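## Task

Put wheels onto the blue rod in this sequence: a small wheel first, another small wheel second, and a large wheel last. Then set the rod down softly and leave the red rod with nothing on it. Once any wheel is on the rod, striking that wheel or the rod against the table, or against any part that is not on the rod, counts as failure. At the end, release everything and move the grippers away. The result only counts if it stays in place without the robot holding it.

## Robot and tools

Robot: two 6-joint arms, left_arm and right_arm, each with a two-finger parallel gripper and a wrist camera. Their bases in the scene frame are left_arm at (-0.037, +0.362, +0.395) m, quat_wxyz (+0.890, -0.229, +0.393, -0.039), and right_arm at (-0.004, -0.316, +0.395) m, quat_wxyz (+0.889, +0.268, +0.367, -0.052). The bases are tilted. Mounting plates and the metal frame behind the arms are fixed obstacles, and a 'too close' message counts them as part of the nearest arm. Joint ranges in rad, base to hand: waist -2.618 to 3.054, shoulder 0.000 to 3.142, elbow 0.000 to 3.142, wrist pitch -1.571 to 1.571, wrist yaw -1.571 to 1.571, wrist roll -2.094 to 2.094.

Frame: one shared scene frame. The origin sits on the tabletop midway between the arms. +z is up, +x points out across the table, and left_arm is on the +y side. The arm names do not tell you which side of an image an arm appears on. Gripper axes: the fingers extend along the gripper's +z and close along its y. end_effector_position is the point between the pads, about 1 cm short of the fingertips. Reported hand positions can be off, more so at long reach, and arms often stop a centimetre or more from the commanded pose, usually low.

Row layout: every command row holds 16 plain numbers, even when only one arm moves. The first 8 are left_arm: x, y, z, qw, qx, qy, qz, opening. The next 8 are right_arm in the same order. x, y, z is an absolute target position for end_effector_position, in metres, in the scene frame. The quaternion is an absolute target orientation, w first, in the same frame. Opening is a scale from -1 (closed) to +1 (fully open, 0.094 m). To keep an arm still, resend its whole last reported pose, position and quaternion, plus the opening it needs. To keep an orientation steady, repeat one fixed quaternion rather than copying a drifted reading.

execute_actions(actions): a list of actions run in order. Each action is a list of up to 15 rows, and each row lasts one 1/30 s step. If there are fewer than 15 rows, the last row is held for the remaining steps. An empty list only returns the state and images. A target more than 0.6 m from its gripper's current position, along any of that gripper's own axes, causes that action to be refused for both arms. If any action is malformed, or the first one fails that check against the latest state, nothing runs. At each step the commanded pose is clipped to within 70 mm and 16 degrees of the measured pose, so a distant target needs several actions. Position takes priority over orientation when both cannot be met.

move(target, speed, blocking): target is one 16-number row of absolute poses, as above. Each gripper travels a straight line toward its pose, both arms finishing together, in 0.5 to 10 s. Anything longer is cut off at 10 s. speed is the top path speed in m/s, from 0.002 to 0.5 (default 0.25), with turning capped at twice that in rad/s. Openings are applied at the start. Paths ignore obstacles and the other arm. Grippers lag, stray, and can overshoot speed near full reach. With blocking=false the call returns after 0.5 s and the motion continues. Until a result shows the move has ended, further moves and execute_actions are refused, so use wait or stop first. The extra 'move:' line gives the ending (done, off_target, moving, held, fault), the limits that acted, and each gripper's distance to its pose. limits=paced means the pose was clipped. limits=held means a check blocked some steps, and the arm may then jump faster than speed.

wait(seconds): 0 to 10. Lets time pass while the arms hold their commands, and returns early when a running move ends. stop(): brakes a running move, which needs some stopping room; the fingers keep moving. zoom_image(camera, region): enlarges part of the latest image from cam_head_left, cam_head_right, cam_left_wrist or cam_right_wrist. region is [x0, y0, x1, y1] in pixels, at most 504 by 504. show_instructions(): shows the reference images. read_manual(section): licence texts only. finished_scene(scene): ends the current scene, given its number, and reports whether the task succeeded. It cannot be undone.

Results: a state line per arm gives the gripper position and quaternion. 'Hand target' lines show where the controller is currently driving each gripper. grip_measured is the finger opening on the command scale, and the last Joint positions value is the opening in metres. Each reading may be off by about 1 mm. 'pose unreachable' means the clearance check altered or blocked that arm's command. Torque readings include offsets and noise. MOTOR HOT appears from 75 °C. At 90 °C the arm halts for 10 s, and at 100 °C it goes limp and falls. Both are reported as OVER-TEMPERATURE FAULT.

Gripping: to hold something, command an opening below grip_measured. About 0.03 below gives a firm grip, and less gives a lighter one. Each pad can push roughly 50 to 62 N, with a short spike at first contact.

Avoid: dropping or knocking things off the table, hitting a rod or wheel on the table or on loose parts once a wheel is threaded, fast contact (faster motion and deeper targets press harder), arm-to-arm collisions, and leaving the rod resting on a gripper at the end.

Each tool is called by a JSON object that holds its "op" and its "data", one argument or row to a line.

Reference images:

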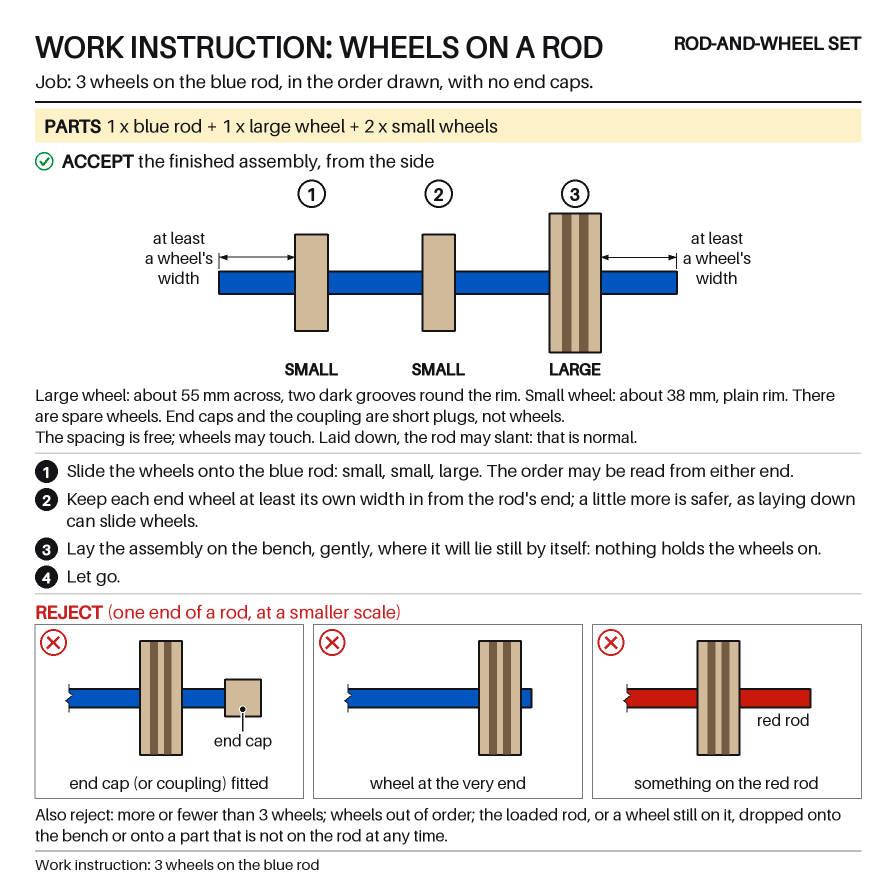

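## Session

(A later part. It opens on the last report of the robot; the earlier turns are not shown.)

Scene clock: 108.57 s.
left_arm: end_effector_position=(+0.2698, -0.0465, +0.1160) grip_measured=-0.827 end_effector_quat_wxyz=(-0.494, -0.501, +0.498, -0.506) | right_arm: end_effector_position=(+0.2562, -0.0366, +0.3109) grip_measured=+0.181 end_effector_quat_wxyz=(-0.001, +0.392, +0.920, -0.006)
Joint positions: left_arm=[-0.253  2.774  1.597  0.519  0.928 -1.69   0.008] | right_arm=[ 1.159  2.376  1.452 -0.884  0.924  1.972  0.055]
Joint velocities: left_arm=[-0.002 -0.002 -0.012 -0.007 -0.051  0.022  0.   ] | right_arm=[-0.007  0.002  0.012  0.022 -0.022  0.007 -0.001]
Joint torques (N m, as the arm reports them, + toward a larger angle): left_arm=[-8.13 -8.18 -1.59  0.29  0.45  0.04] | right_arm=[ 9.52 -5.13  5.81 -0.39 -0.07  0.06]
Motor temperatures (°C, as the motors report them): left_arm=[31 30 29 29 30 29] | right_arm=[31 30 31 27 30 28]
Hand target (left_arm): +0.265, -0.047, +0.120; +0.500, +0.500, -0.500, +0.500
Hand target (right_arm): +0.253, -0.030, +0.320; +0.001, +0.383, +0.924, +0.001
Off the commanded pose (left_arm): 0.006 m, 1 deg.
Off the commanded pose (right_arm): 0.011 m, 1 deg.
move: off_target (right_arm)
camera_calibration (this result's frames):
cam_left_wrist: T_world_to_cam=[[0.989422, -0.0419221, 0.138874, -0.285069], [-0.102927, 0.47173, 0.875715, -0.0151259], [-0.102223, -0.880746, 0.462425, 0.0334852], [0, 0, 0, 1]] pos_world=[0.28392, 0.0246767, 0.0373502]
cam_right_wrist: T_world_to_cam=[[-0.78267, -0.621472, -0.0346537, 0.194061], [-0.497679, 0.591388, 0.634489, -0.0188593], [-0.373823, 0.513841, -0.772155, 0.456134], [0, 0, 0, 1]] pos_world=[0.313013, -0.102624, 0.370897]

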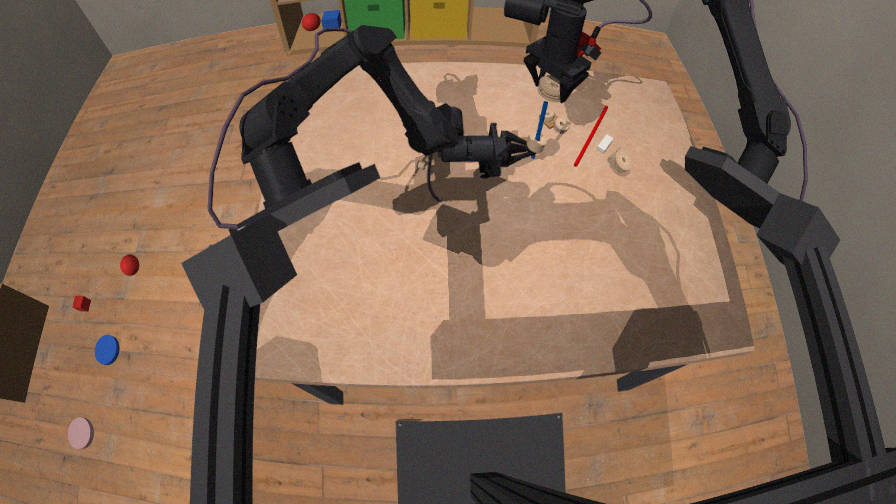

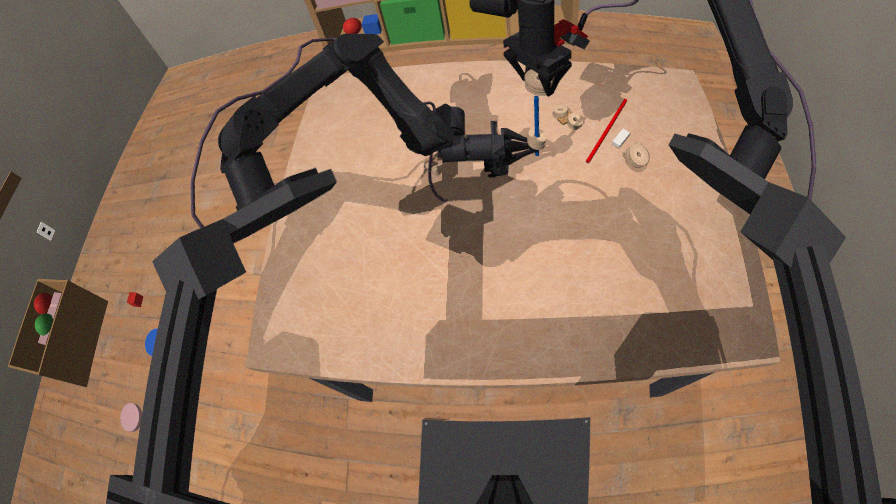

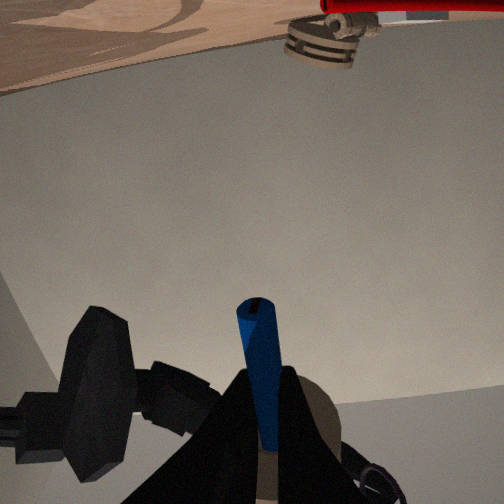

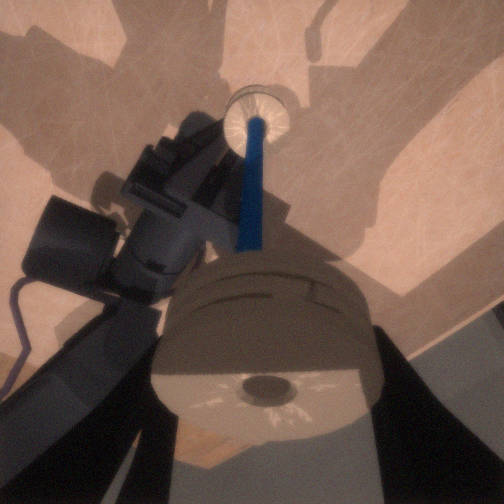

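{"op": "move", "data": {
  "target": [0.265,-0.047,0.12,0.5,0.5,-0.5,0.5,-1, 0.254,-0.031,0.284,0,0.383,0.924,0,0.08],
  "speed": 0.03
}}

{"op": "move", "data": {
  "target": [0.265,-0.047,0.12,0.5,0.5,-0.5,0.5,-1, 0.254,-0.031,0.262,0,0.383,0.924,0,0.08],
  "speed": 0.02
}}

Scene clock: 110.03 s.
left_arm: end_effector_position=(+0.2698, -0.0465, +0.1160) grip_measured=-0.827 end_effector_quat_wxyz=(-0.494, -0.501, +0.498, -0.506) | right_arm: end_effector_position=(+0.2588, -0.0328, +0.2845) grip_measured=+0.181 end_effector_quat_wxyz=(-0.007, +0.392, +0.920, -0.002)
Joint positions: left_arm=[-0.253  2.774  1.597  0.519  0.928 -1.69   0.008] | right_arm=[ 1.1    2.392  1.417 -0.744  0.924  1.867  0.055]
Joint velocities: left_arm=[-0.022  0.012 -0.017 -0.11  -0.051 -0.022 -0.001] | right_arm=[ 0.002  0.007 -0.012 -0.007 -0.007 -0.007  0.   ]
Joint torques (N m, as the arm reports them, + toward a larger angle): left_arm=[-8.19 -8.2  -1.6   0.28  0.44  0.04] | right_arm=[ 8.76 -5.31  2.62  0.01  0.13 -0.04]
Motor temperatures (°C, as the motors report them): left_arm=[31 30 29 29 30 29] | right_arm=[31 30 31 27 30 28]
Hand target (left_arm): +0.265, -0.047, +0.120; +0.500, +0.500, -0.500, +0.500
Hand target (right_arm): +0.254, -0.031, +0.284; -0.000, +0.383, +0.924, -0.000
Off the commanded pose (left_arm): 0.006 m, 1 deg.
Off the commanded pose (right_arm): 0.005 m, 1 deg.
move: done
camera_calibration (this result's frames):
cam_left_wrist: T_world_to_cam=[[0.989422, -0.0419221, 0.138874, -0.285069], [-0.102927, 0.47173, 0.875715, -0.0151259], [-0.102223, -0.880746, 0.462425, 0.0334852], [0, 0, 0, 1]] pos_world=[0.28392, 0.0246767, 0.0373502]
cam_right_wrist: T_world_to_cam=[[-0.782862, -0.6211, -0.0369002, 0.198217], [-0.493497, 0.583719, 0.644773, -0.00732822], [-0.378929, 0.522978, -0.763483, 0.434001], [0, 0, 0, 1]] pos_world=[0.316016, -0.0995828, 0.343392]

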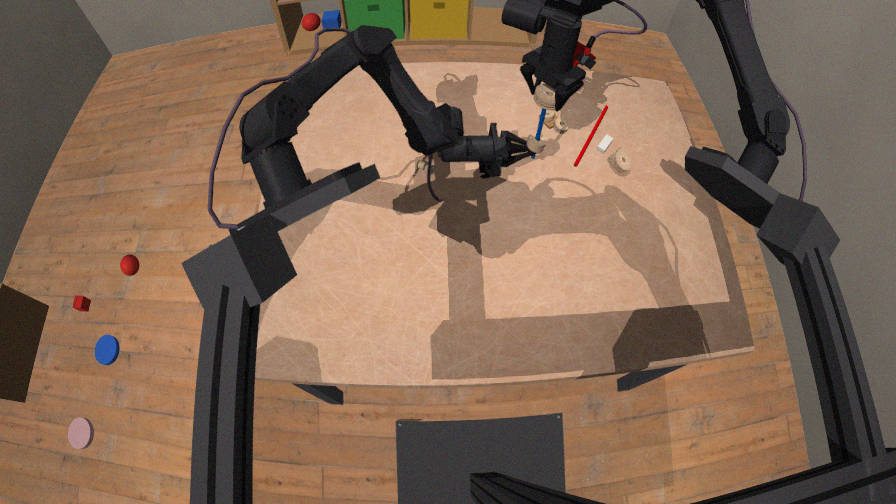

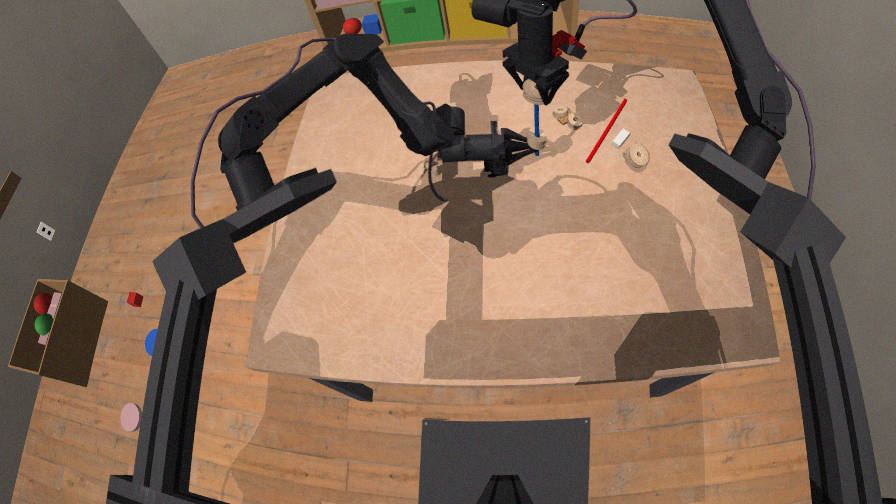

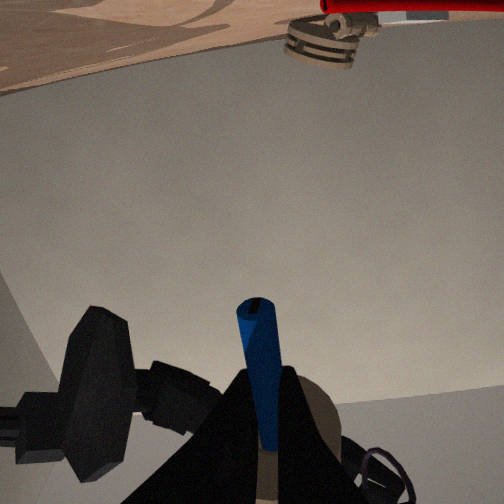

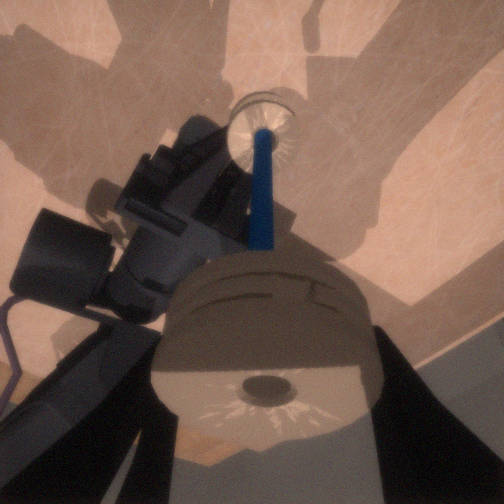

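Scene clock: 111.40 s.
left_arm: end_effector_position=(+0.2698, -0.0473, +0.1148) grip_measured=-0.827 end_effector_quat_wxyz=(-0.491, -0.503, +0.501, -0.504) | right_arm: end_effector_position=(+0.2632, -0.0278, +0.2752) grip_measured=+0.181 end_effector_quat_wxyz=(-0.006, +0.390, +0.921, +0.011)
Joint positions: left_arm=[-0.255  2.774  1.597  0.519  0.917 -1.689  0.008] | right_arm=[ 1.078  2.392  1.395 -0.651  0.924  1.792  0.055]
Joint velocities: left_arm=[-0.012 -0.012 -0.007  0.037 -0.051  0.037 -0.001] | right_arm=[ 0.002 -0.007 -0.007  0.081 -0.022  0.022  0.   ]
Joint torques (N m, as the arm reports them, + toward a larger angle): left_arm=[-8.   -8.18 -1.56  0.27  0.52  0.03] | right_arm=[ 7.25 -4.25  1.32  0.21  0.15 -0.07]
Motor temperatures (°C, as the motors report them): left_arm=[31 30 29 29 30 29] | right_arm=[31 30 31 27 30 28]
Hand target (left_arm): +0.265, -0.047, +0.120; +0.500, +0.500, -0.500, +0.500
Hand target (right_arm): +0.254, -0.032, +0.263; -0.001, +0.383, +0.924, -0.001
Off the commanded pose (left_arm): 0.007 m, 1 deg.
Off the commanded pose (right_arm): 0.016 m, 2 deg.
move: off_target (right_arm)
camera_calibration (this result's frames):
cam_left_wrist: T_world_to_cam=[[0.989173, -0.0431643, 0.140265, -0.285059], [-0.104622, 0.462841, 0.880246, -0.014198], [-0.102916, -0.88539, 0.453313, 0.0342745], [0, 0, 0, 1]] pos_world=[0.284014, 0.0246134, 0.0369444]
cam_right_wrist: T_world_to_cam=[[-0.779711, -0.623215, -0.0604409, 0.209992], [-0.503305, 0.566401, 0.65259, -0.00216232], [-0.37247, 0.539252, -0.755297, 0.422336], [0, 0, 0, 1]] pos_world=[0.319952, -0.0956509, 0.333093]

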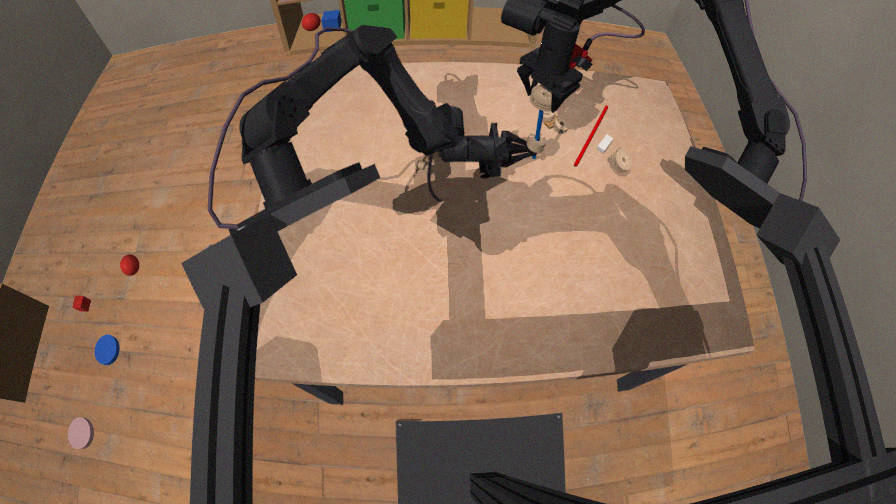

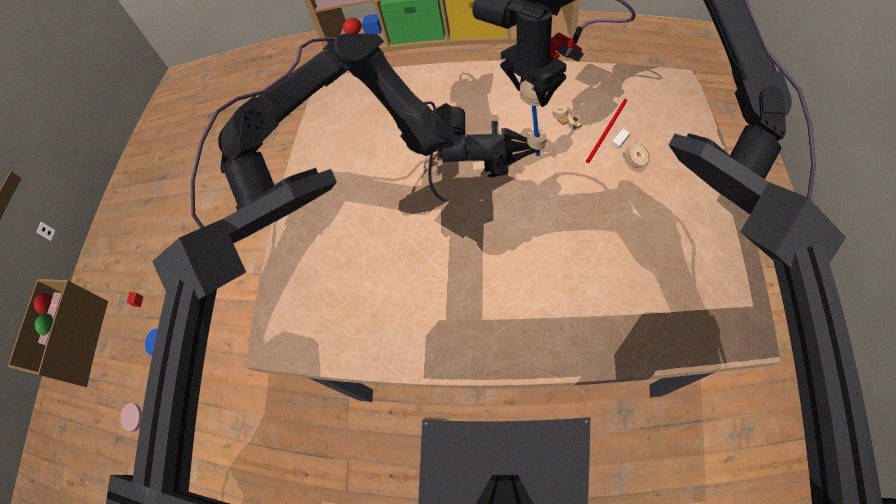

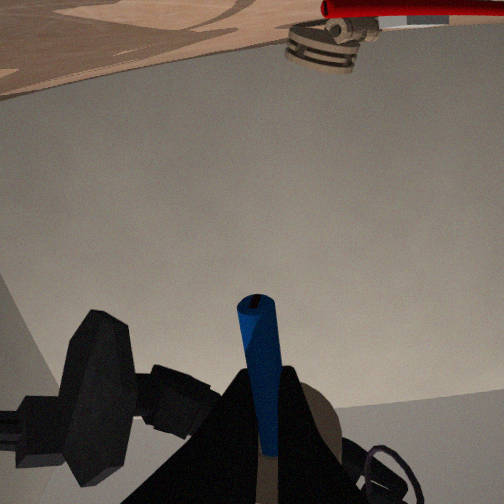

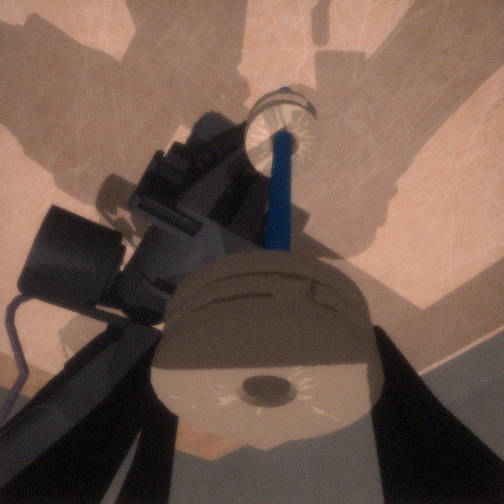

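Missed and the rod moved. Lift and re-measure from an offset view.

{"op": "move", "data": {
  "target": [0.265,-0.047,0.12,0.5,0.5,-0.5,0.5,-1, 0.235,-0.045,0.325,0,0.383,0.924,0,0.08],
  "speed": 0.05
}}

Scene clock: 113.23 s.
left_arm: end_effector_position=(+0.2697, -0.0473, +0.1155) grip_measured=-0.827 end_effector_quat_wxyz=(-0.492, -0.502, +0.501, -0.505) | right_arm: end_effector_position=(+0.2379, -0.0435, +0.3132) grip_measured=+0.181 end_effector_quat_wxyz=(-0.001, +0.391, +0.920, -0.006)
Joint positions: left_arm=[-0.255  2.774  1.597  0.519  0.92  -1.688  0.008] | right_arm=[ 1.186  2.356  1.374 -0.86   0.918  2.014  0.055]
Joint velocities: left_arm=[-0.012 -0.007 -0.012  0.051  0.007  0.022 -0.001] | right_arm=[ 0.002 -0.002 -0.017 -0.095  0.051 -0.007 -0.002]
Joint torques (N m, as the arm reports them, + toward a larger angle): left_arm=[-7.99 -8.19 -1.53  0.27  0.51  0.04] | right_arm=[ 9.41 -6.7   3.07 -0.3  -0.05  0.07]
Motor temperatures (°C, as the motors report them): left_arm=[31 30 29 29 30 29] | right_arm=[32 30 31 27 30 28]
Hand target (left_arm): +0.265, -0.047, +0.120; +0.500, +0.500, -0.500, +0.500
Hand target (right_arm): +0.236, -0.046, +0.324; +0.001, +0.383, +0.924, +0.000
Off the commanded pose (left_arm): 0.007 m, 1 deg.
Off the commanded pose (right_arm): 0.012 m, 1 deg.
move: off_target (right_arm)
camera_calibration (this result's frames):
cam_left_wrist: T_world_to_cam=[[0.989037, -0.0431247, 0.141234, -0.28514], [-0.105108, 0.466209, 0.878408, -0.014295], [-0.103726, -0.883623, 0.456565, 0.0338809], [0, 0, 0, 1]] pos_world=[0.284026, 0.0243058, 0.0373595]
cam_right_wrist: T_world_to_cam=[[-0.781677, -0.622667, -0.0355971, 0.17551], [-0.499206, 0.590432, 0.634179, -0.0248983], [-0.373865, 0.513493, -0.772366, 0.454719], [0, 0, 0, 1]] pos_world=[0.294766, -0.10951, 0.373247]

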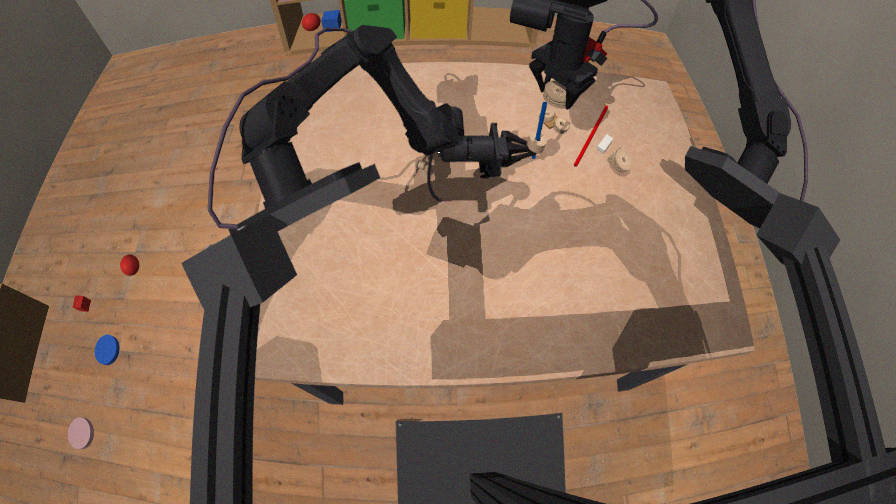

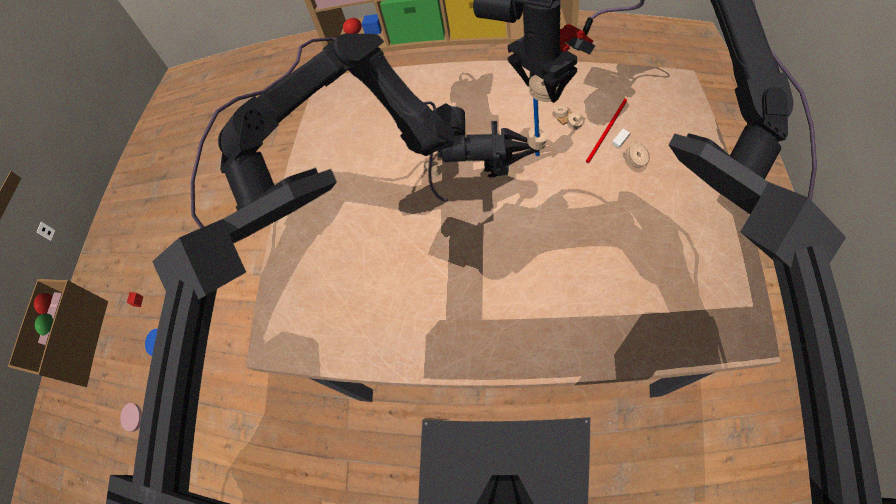

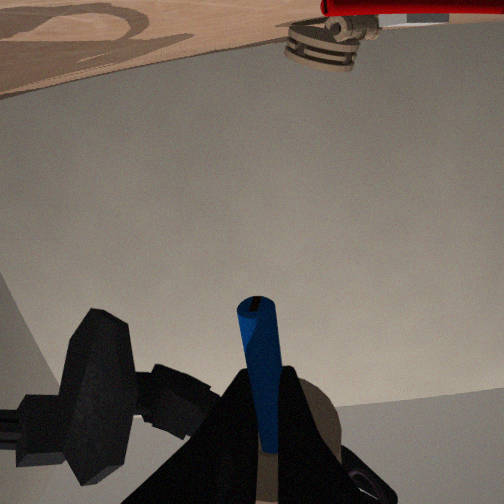

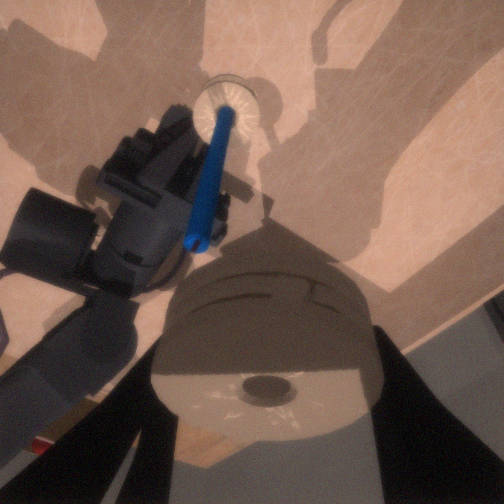

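{"op": "move", "data": {
  "target": [0.265,-0.047,0.12,0.5,0.5,-0.5,0.5,-1, 0.2545,-0.028,0.31,0,0.383,0.924,0,0.08],
  "speed": 0.04
}}

{"op": "move", "data": {
  "target": [0.265,-0.047,0.12,0.5,0.5,-0.5,0.5,-1, 0.2545,-0.028,0.281,0,0.383,0.924,0,0.08],
  "speed": 0.03
}}

Scene clock: 114.43 s.
left_arm: end_effector_position=(+0.2697, -0.0473, +0.1155) grip_measured=-0.827 end_effector_quat_wxyz=(-0.492, -0.502, +0.501, -0.505) | right_arm: end_effector_position=(+0.2524, -0.0335, +0.3072) grip_measured=+0.181 end_effector_quat_wxyz=(-0.004, +0.387, +0.922, -0.005)
Joint positions: left_arm=[-0.255  2.774  1.597  0.519  0.92  -1.688  0.008] | right_arm=[ 1.157  2.387  1.447 -0.862  0.918  1.956  0.055]
Joint velocities: left_arm=[-0.012  0.017  0.002  0.051 -0.007  0.007 -0.   ] | right_arm=[ 0.002 -0.002 -0.002  0.007  0.007 -0.11  -0.001]
Joint torques (N m, as the arm reports them, + toward a larger angle): left_arm=[-7.98 -8.2  -1.57  0.26  0.51  0.02] | right_arm=[ 8.33 -5.13  5.69 -0.17  0.    0.01]
Motor temperatures (°C, as the motors report them): left_arm=[31 30 29 29 30 29] | right_arm=[32 30 31 27 30 28]
Hand target (left_arm): +0.265, -0.047, +0.120; +0.500, +0.500, -0.500, +0.500
Hand target (right_arm): +0.254, -0.028, +0.310; +0.000, +0.383, +0.924, +0.000
Off the commanded pose (left_arm): 0.007 m, 1 deg.
Off the commanded pose (right_arm): 0.006 m, 1 deg.
move: done
camera_calibration (this result's frames):
cam_left_wrist: T_world_to_cam=[[0.989037, -0.0431247, 0.141234, -0.28514], [-0.105108, 0.466209, 0.878408, -0.014295], [-0.103726, -0.883623, 0.456565, 0.0338809], [0, 0, 0, 1]] pos_world=[0.284026, 0.0243058, 0.0373595]
cam_right_wrist: T_world_to_cam=[[-0.776196, -0.62961, -0.0333372, 0.190543], [-0.500541, 0.5832, 0.639794, -0.021492], [-0.383378, 0.513292, -0.767823, 0.451331], [0, 0, 0, 1]] pos_world=[0.310172, -0.0991621, 0.366645]

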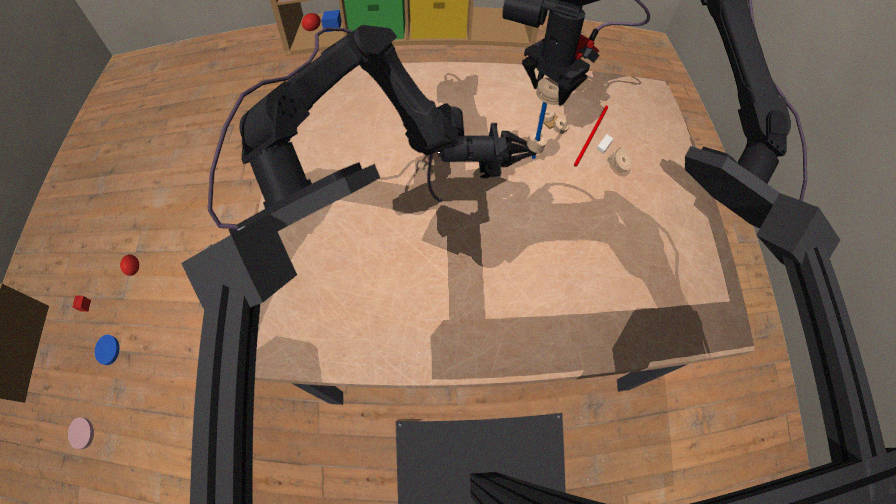

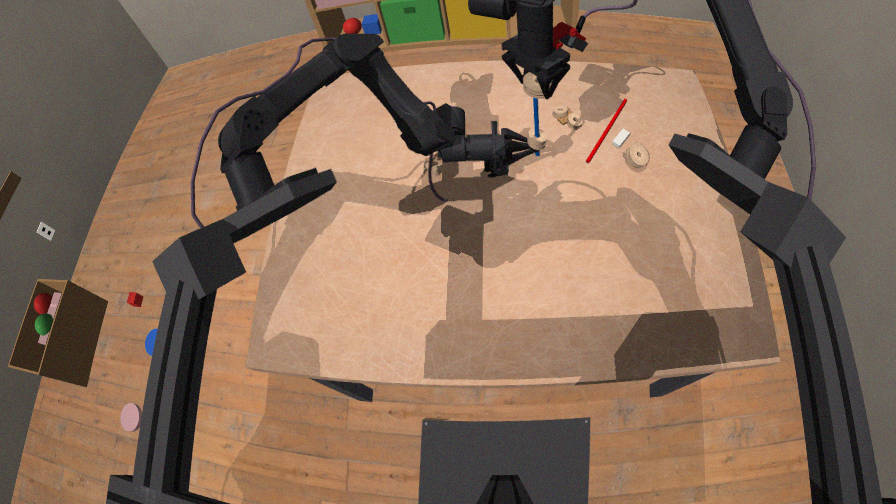

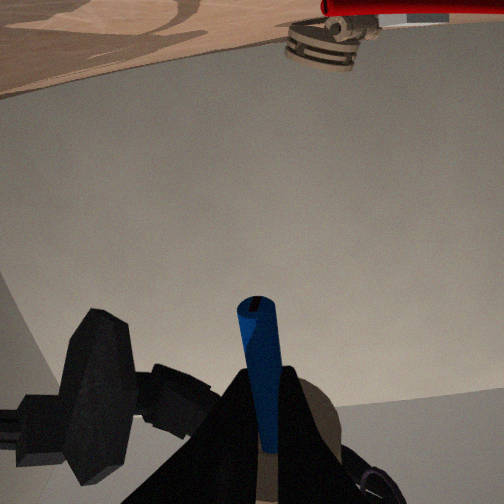

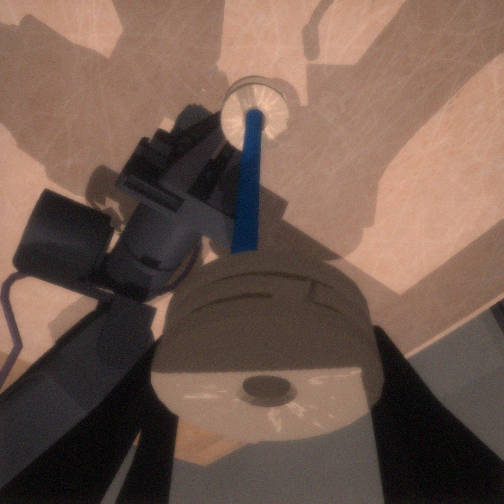

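Scene clock: 115.67 s.
left_arm: end_effector_position=(+0.2697, -0.0473, +0.1155) grip_measured=-0.827 end_effector_quat_wxyz=(-0.492, -0.502, +0.501, -0.505) | right_arm: end_effector_position=(+0.2582, -0.0292, +0.2812) grip_measured=+0.181 end_effector_quat_wxyz=(-0.009, +0.392, +0.920, -0.002)
Joint positions: left_arm=[-0.255  2.774  1.597  0.519  0.92  -1.688  0.008] | right_arm=[ 1.095  2.407  1.429 -0.736  0.919  1.859  0.055]
Joint velocities: left_arm=[ 0.012 -0.002  0.002 -0.007 -0.022  0.037 -0.   ] | right_arm=[ 0.007  0.002 -0.002  0.022 -0.037 -0.022 -0.001]
Joint torques (N m, as the arm reports them, + toward a larger angle): left_arm=[-7.99 -8.21 -1.54  0.27  0.5   0.02] | right_arm=[ 8.67 -5.75  2.66 -0.02  0.13 -0.06]
Motor temperatures (°C, as the motors report them): left_arm=[31 30 29 29 30 29] | right_arm=[32 30 31 27 30 28]
Hand target (left_arm): +0.265, -0.047, +0.120; +0.500, +0.500, -0.500, +0.500
Hand target (right_arm): +0.254, -0.028, +0.281; -0.001, +0.383, +0.924, -0.001
Off the commanded pose (left_arm): 0.007 m, 1 deg.
Off the commanded pose (right_arm): 0.004 m, 2 deg.
move: done
camera_calibration (this result's frames):
cam_left_wrist: T_world_to_cam=[[0.989037, -0.0431247, 0.141234, -0.28514], [-0.105108, 0.466209, 0.878408, -0.014295], [-0.103726, -0.883623, 0.456565, 0.0338809], [0, 0, 0, 1]] pos_world=[0.284026, 0.0243058, 0.0373595]
cam_right_wrist: T_world_to_cam=[[-0.782622, -0.621572, -0.033925, 0.198942], [-0.490413, 0.58208, 0.648597, -0.00949378], [-0.383402, 0.524243, -0.760376, 0.429629], [0, 0, 0, 1]] pos_world=[0.315762, -0.0960472, 0.339586]

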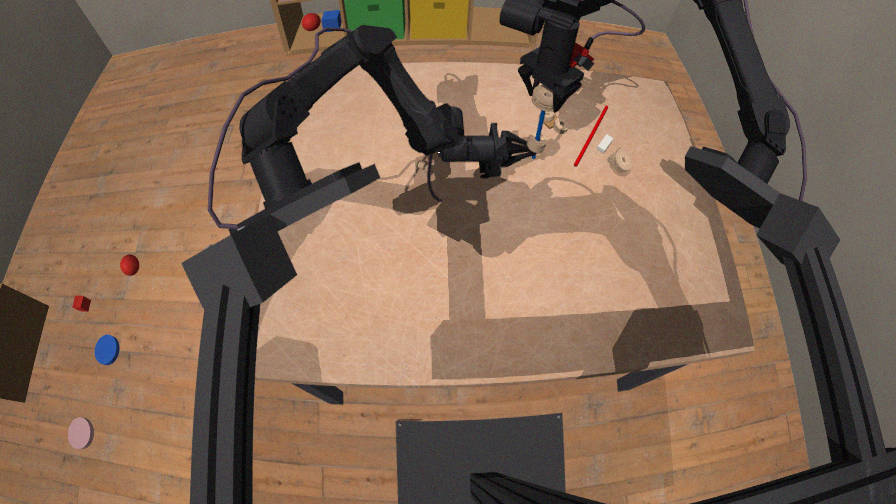

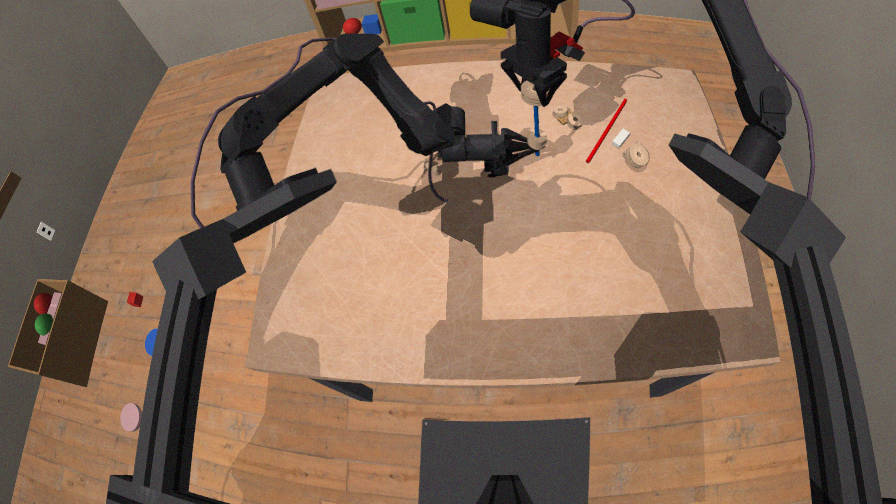

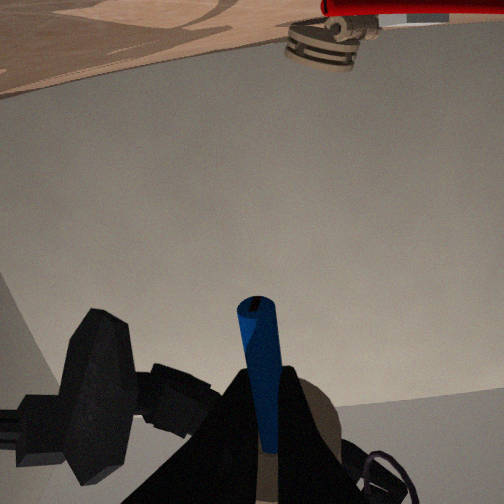

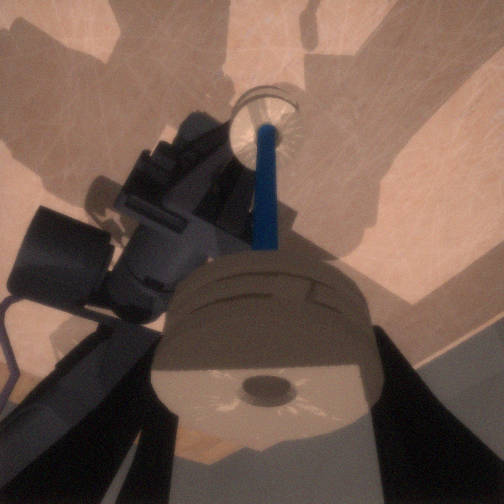

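Laterally aligned. Descend a little.

{"op": "move", "data": {
  "target": [0.265,-0.047,0.12,0.5,0.5,-0.5,0.5,-1, 0.2545,-0.028,0.270,0,0.383,0.924,0,0.08],
  "speed": 0.015
}}

Scene clock: 116.87 s.
left_arm: end_effector_position=(+0.2697, -0.0473, +0.1155) grip_measured=-0.827 end_effector_quat_wxyz=(-0.492, -0.502, +0.501, -0.505) | right_arm: end_effector_position=(+0.2608, -0.0288, +0.2723) grip_measured=+0.181 end_effector_quat_wxyz=(-0.010, +0.394, +0.919, +0.002)
Joint positions: left_arm=[-0.255  2.774  1.597  0.519  0.92  -1.689  0.008] | right_arm=[ 1.074  2.407  1.412 -0.679  0.92   1.819  0.055]
Joint velocities: left_arm=[ 0.002 -0.007 -0.002  0.051 -0.037  0.022 -0.   ] | right_arm=[ 0.032  0.007 -0.017  0.007  0.022 -0.007  0.001]
Joint torques (N m, as the arm reports them, + toward a larger angle): left_arm=[-7.96 -8.2  -1.57  0.28  0.5   0.03] | right_arm=[ 8.82 -4.93  2.41 -0.03  0.17 -0.03]
Motor temperatures (°C, as the motors report them): left_arm=[31 30 29 29 30 29] | right_arm=[32 30 31 27 30 28]
Hand target (left_arm): +0.265, -0.047, +0.120; +0.500, +0.500, -0.500, +0.500
Hand target (right_arm): +0.255, -0.028, +0.270; -0.000, +0.383, +0.924, -0.000
Off the commanded pose (left_arm): 0.007 m, 1 deg.
Off the commanded pose (right_arm): 0.007 m, 2 deg.
move: done
camera_calibration (this result's frames):
cam_left_wrist: T_world_to_cam=[[0.98909, -0.0431219, 0.140857, -0.285111], [-0.104774, 0.466214, 0.878446, -0.0143892], [-0.10355, -0.88362, 0.45661, 0.0338284], [0, 0, 0, 1]] pos_world=[0.283996, 0.0243054, 0.0373537]
cam_right_wrist: T_world_to_cam=[[-0.786069, -0.616834, -0.0401395, 0.203636], [-0.488663, 0.58034, 0.651471, -0.00398553], [-0.378555, 0.531716, -0.757611, 0.421812], [0, 0, 0, 1]] pos_world=[0.317803, -0.0963616, 0.33034]

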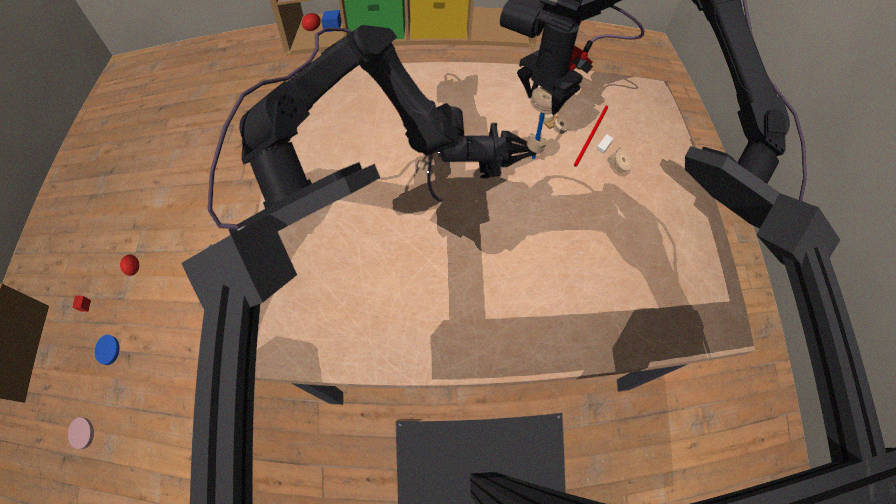

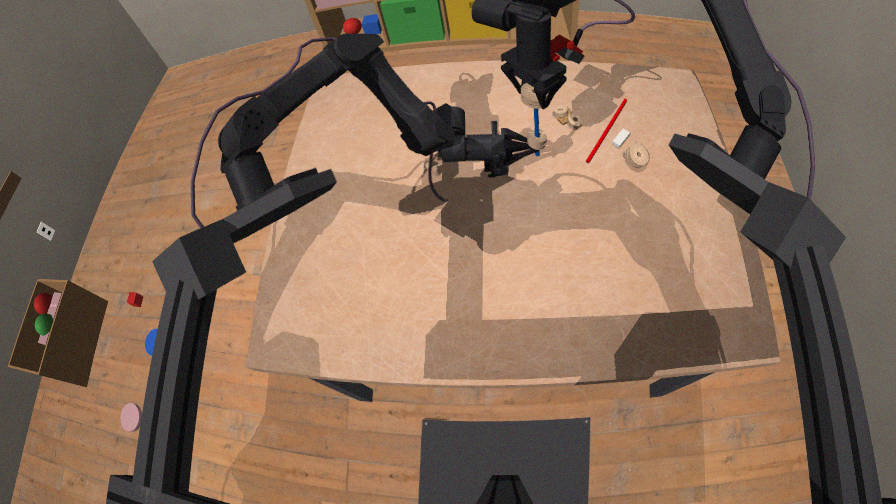

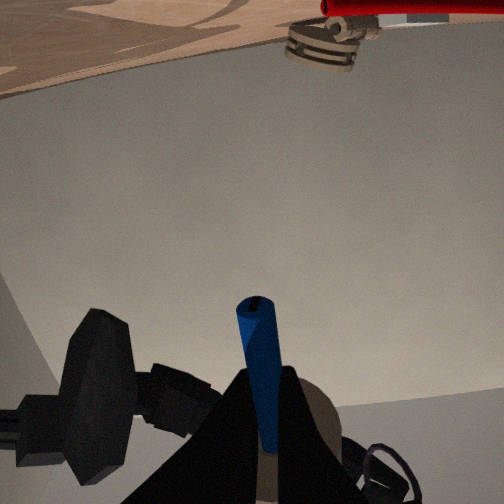

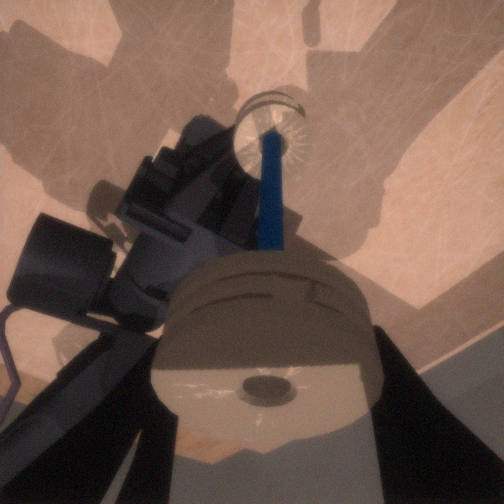

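Seems entering with no load.

{"op": "move", "data": {
  "target": [0.265,-0.047,0.12,0.5,0.5,-0.5,0.5,-1, 0.2545,-0.028,0.252,0,0.383,0.924,0,0.08],
  "speed": 0.02
}}

Scene clock: 118.27 s.
left_arm: end_effector_position=(+0.2699, -0.0473, +0.1155) grip_measured=-0.827 end_effector_quat_wxyz=(-0.492, -0.503, +0.500, -0.505) | right_arm: end_effector_position=(+0.2599, -0.0288, +0.2533) grip_measured=+0.181 end_effector_quat_wxyz=(-0.009, +0.393, +0.920, +0.000)
Joint positions: left_arm=[-0.255  2.774  1.597  0.52   0.92  -1.691  0.008] | right_arm=[ 1.036  2.426  1.388 -0.589  0.925  1.756  0.055]
Joint velocities: left_arm=[ 0.017  0.002 -0.012  0.007 -0.022 -0.007 -0.   ] | right_arm=[ 0.012 -0.007  0.002 -0.007  0.022  0.007  0.   ]
Joint torques (N m, as the arm reports them, + toward a larger angle): left_arm=[-8.   -8.16 -1.54  0.26  0.52  0.04] | right_arm=[ 8.53 -5.41  1.97  0.03  0.14 -0.01]
Motor temperatures (°C, as the motors report them): left_arm=[31 30 29 29 30 29] | right_arm=[32 30 31 27 30 28]
Hand target (left_arm): +0.265, -0.047, +0.120; +0.500, +0.500, -0.500, +0.500
Hand target (right_arm): +0.254, -0.028, +0.252; -0.000, +0.383, +0.924, -0.001
Off the commanded pose (left_arm): 0.007 m, 1 deg.
Off the commanded pose (right_arm): 0.006 m, 2 deg.
move: done
camera_calibration (this result's frames):
cam_left_wrist: T_world_to_cam=[[0.989292, -0.0426507, 0.139577, -0.285131], [-0.103852, 0.466234, 0.878544, -0.0146506], [-0.102546, -0.883633, 0.456813, 0.0335412], [0, 0, 0, 1]] pos_world=[0.283996, 0.0243076, 0.037347]
cam_right_wrist: T_world_to_cam=[[-0.783764, -0.619831, -0.0390363, 0.201228], [-0.491212, 0.580213, 0.649664, 0.00899584], [-0.380032, 0.528358, -0.759219, 0.40779], [0, 0, 0, 1]] pos_world=[0.317107, -0.0959516, 0.311613]

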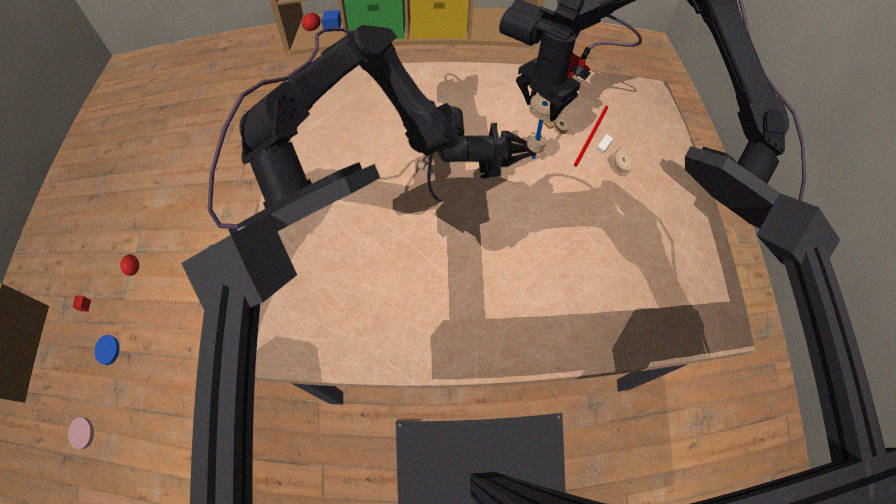

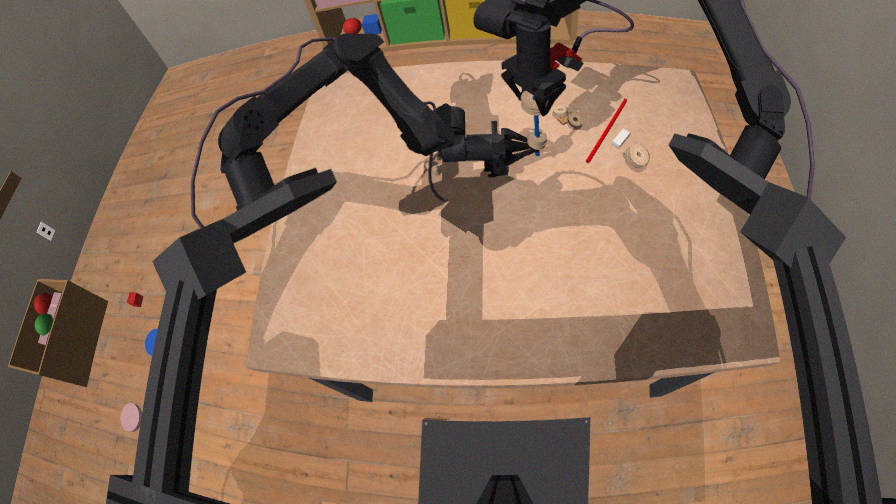

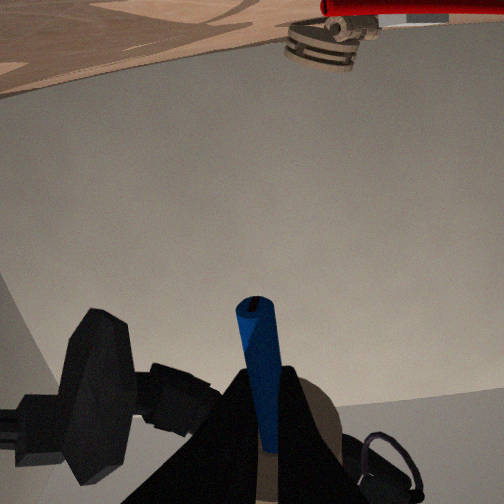

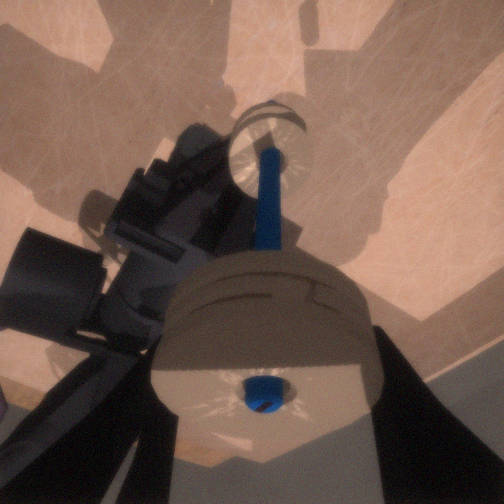

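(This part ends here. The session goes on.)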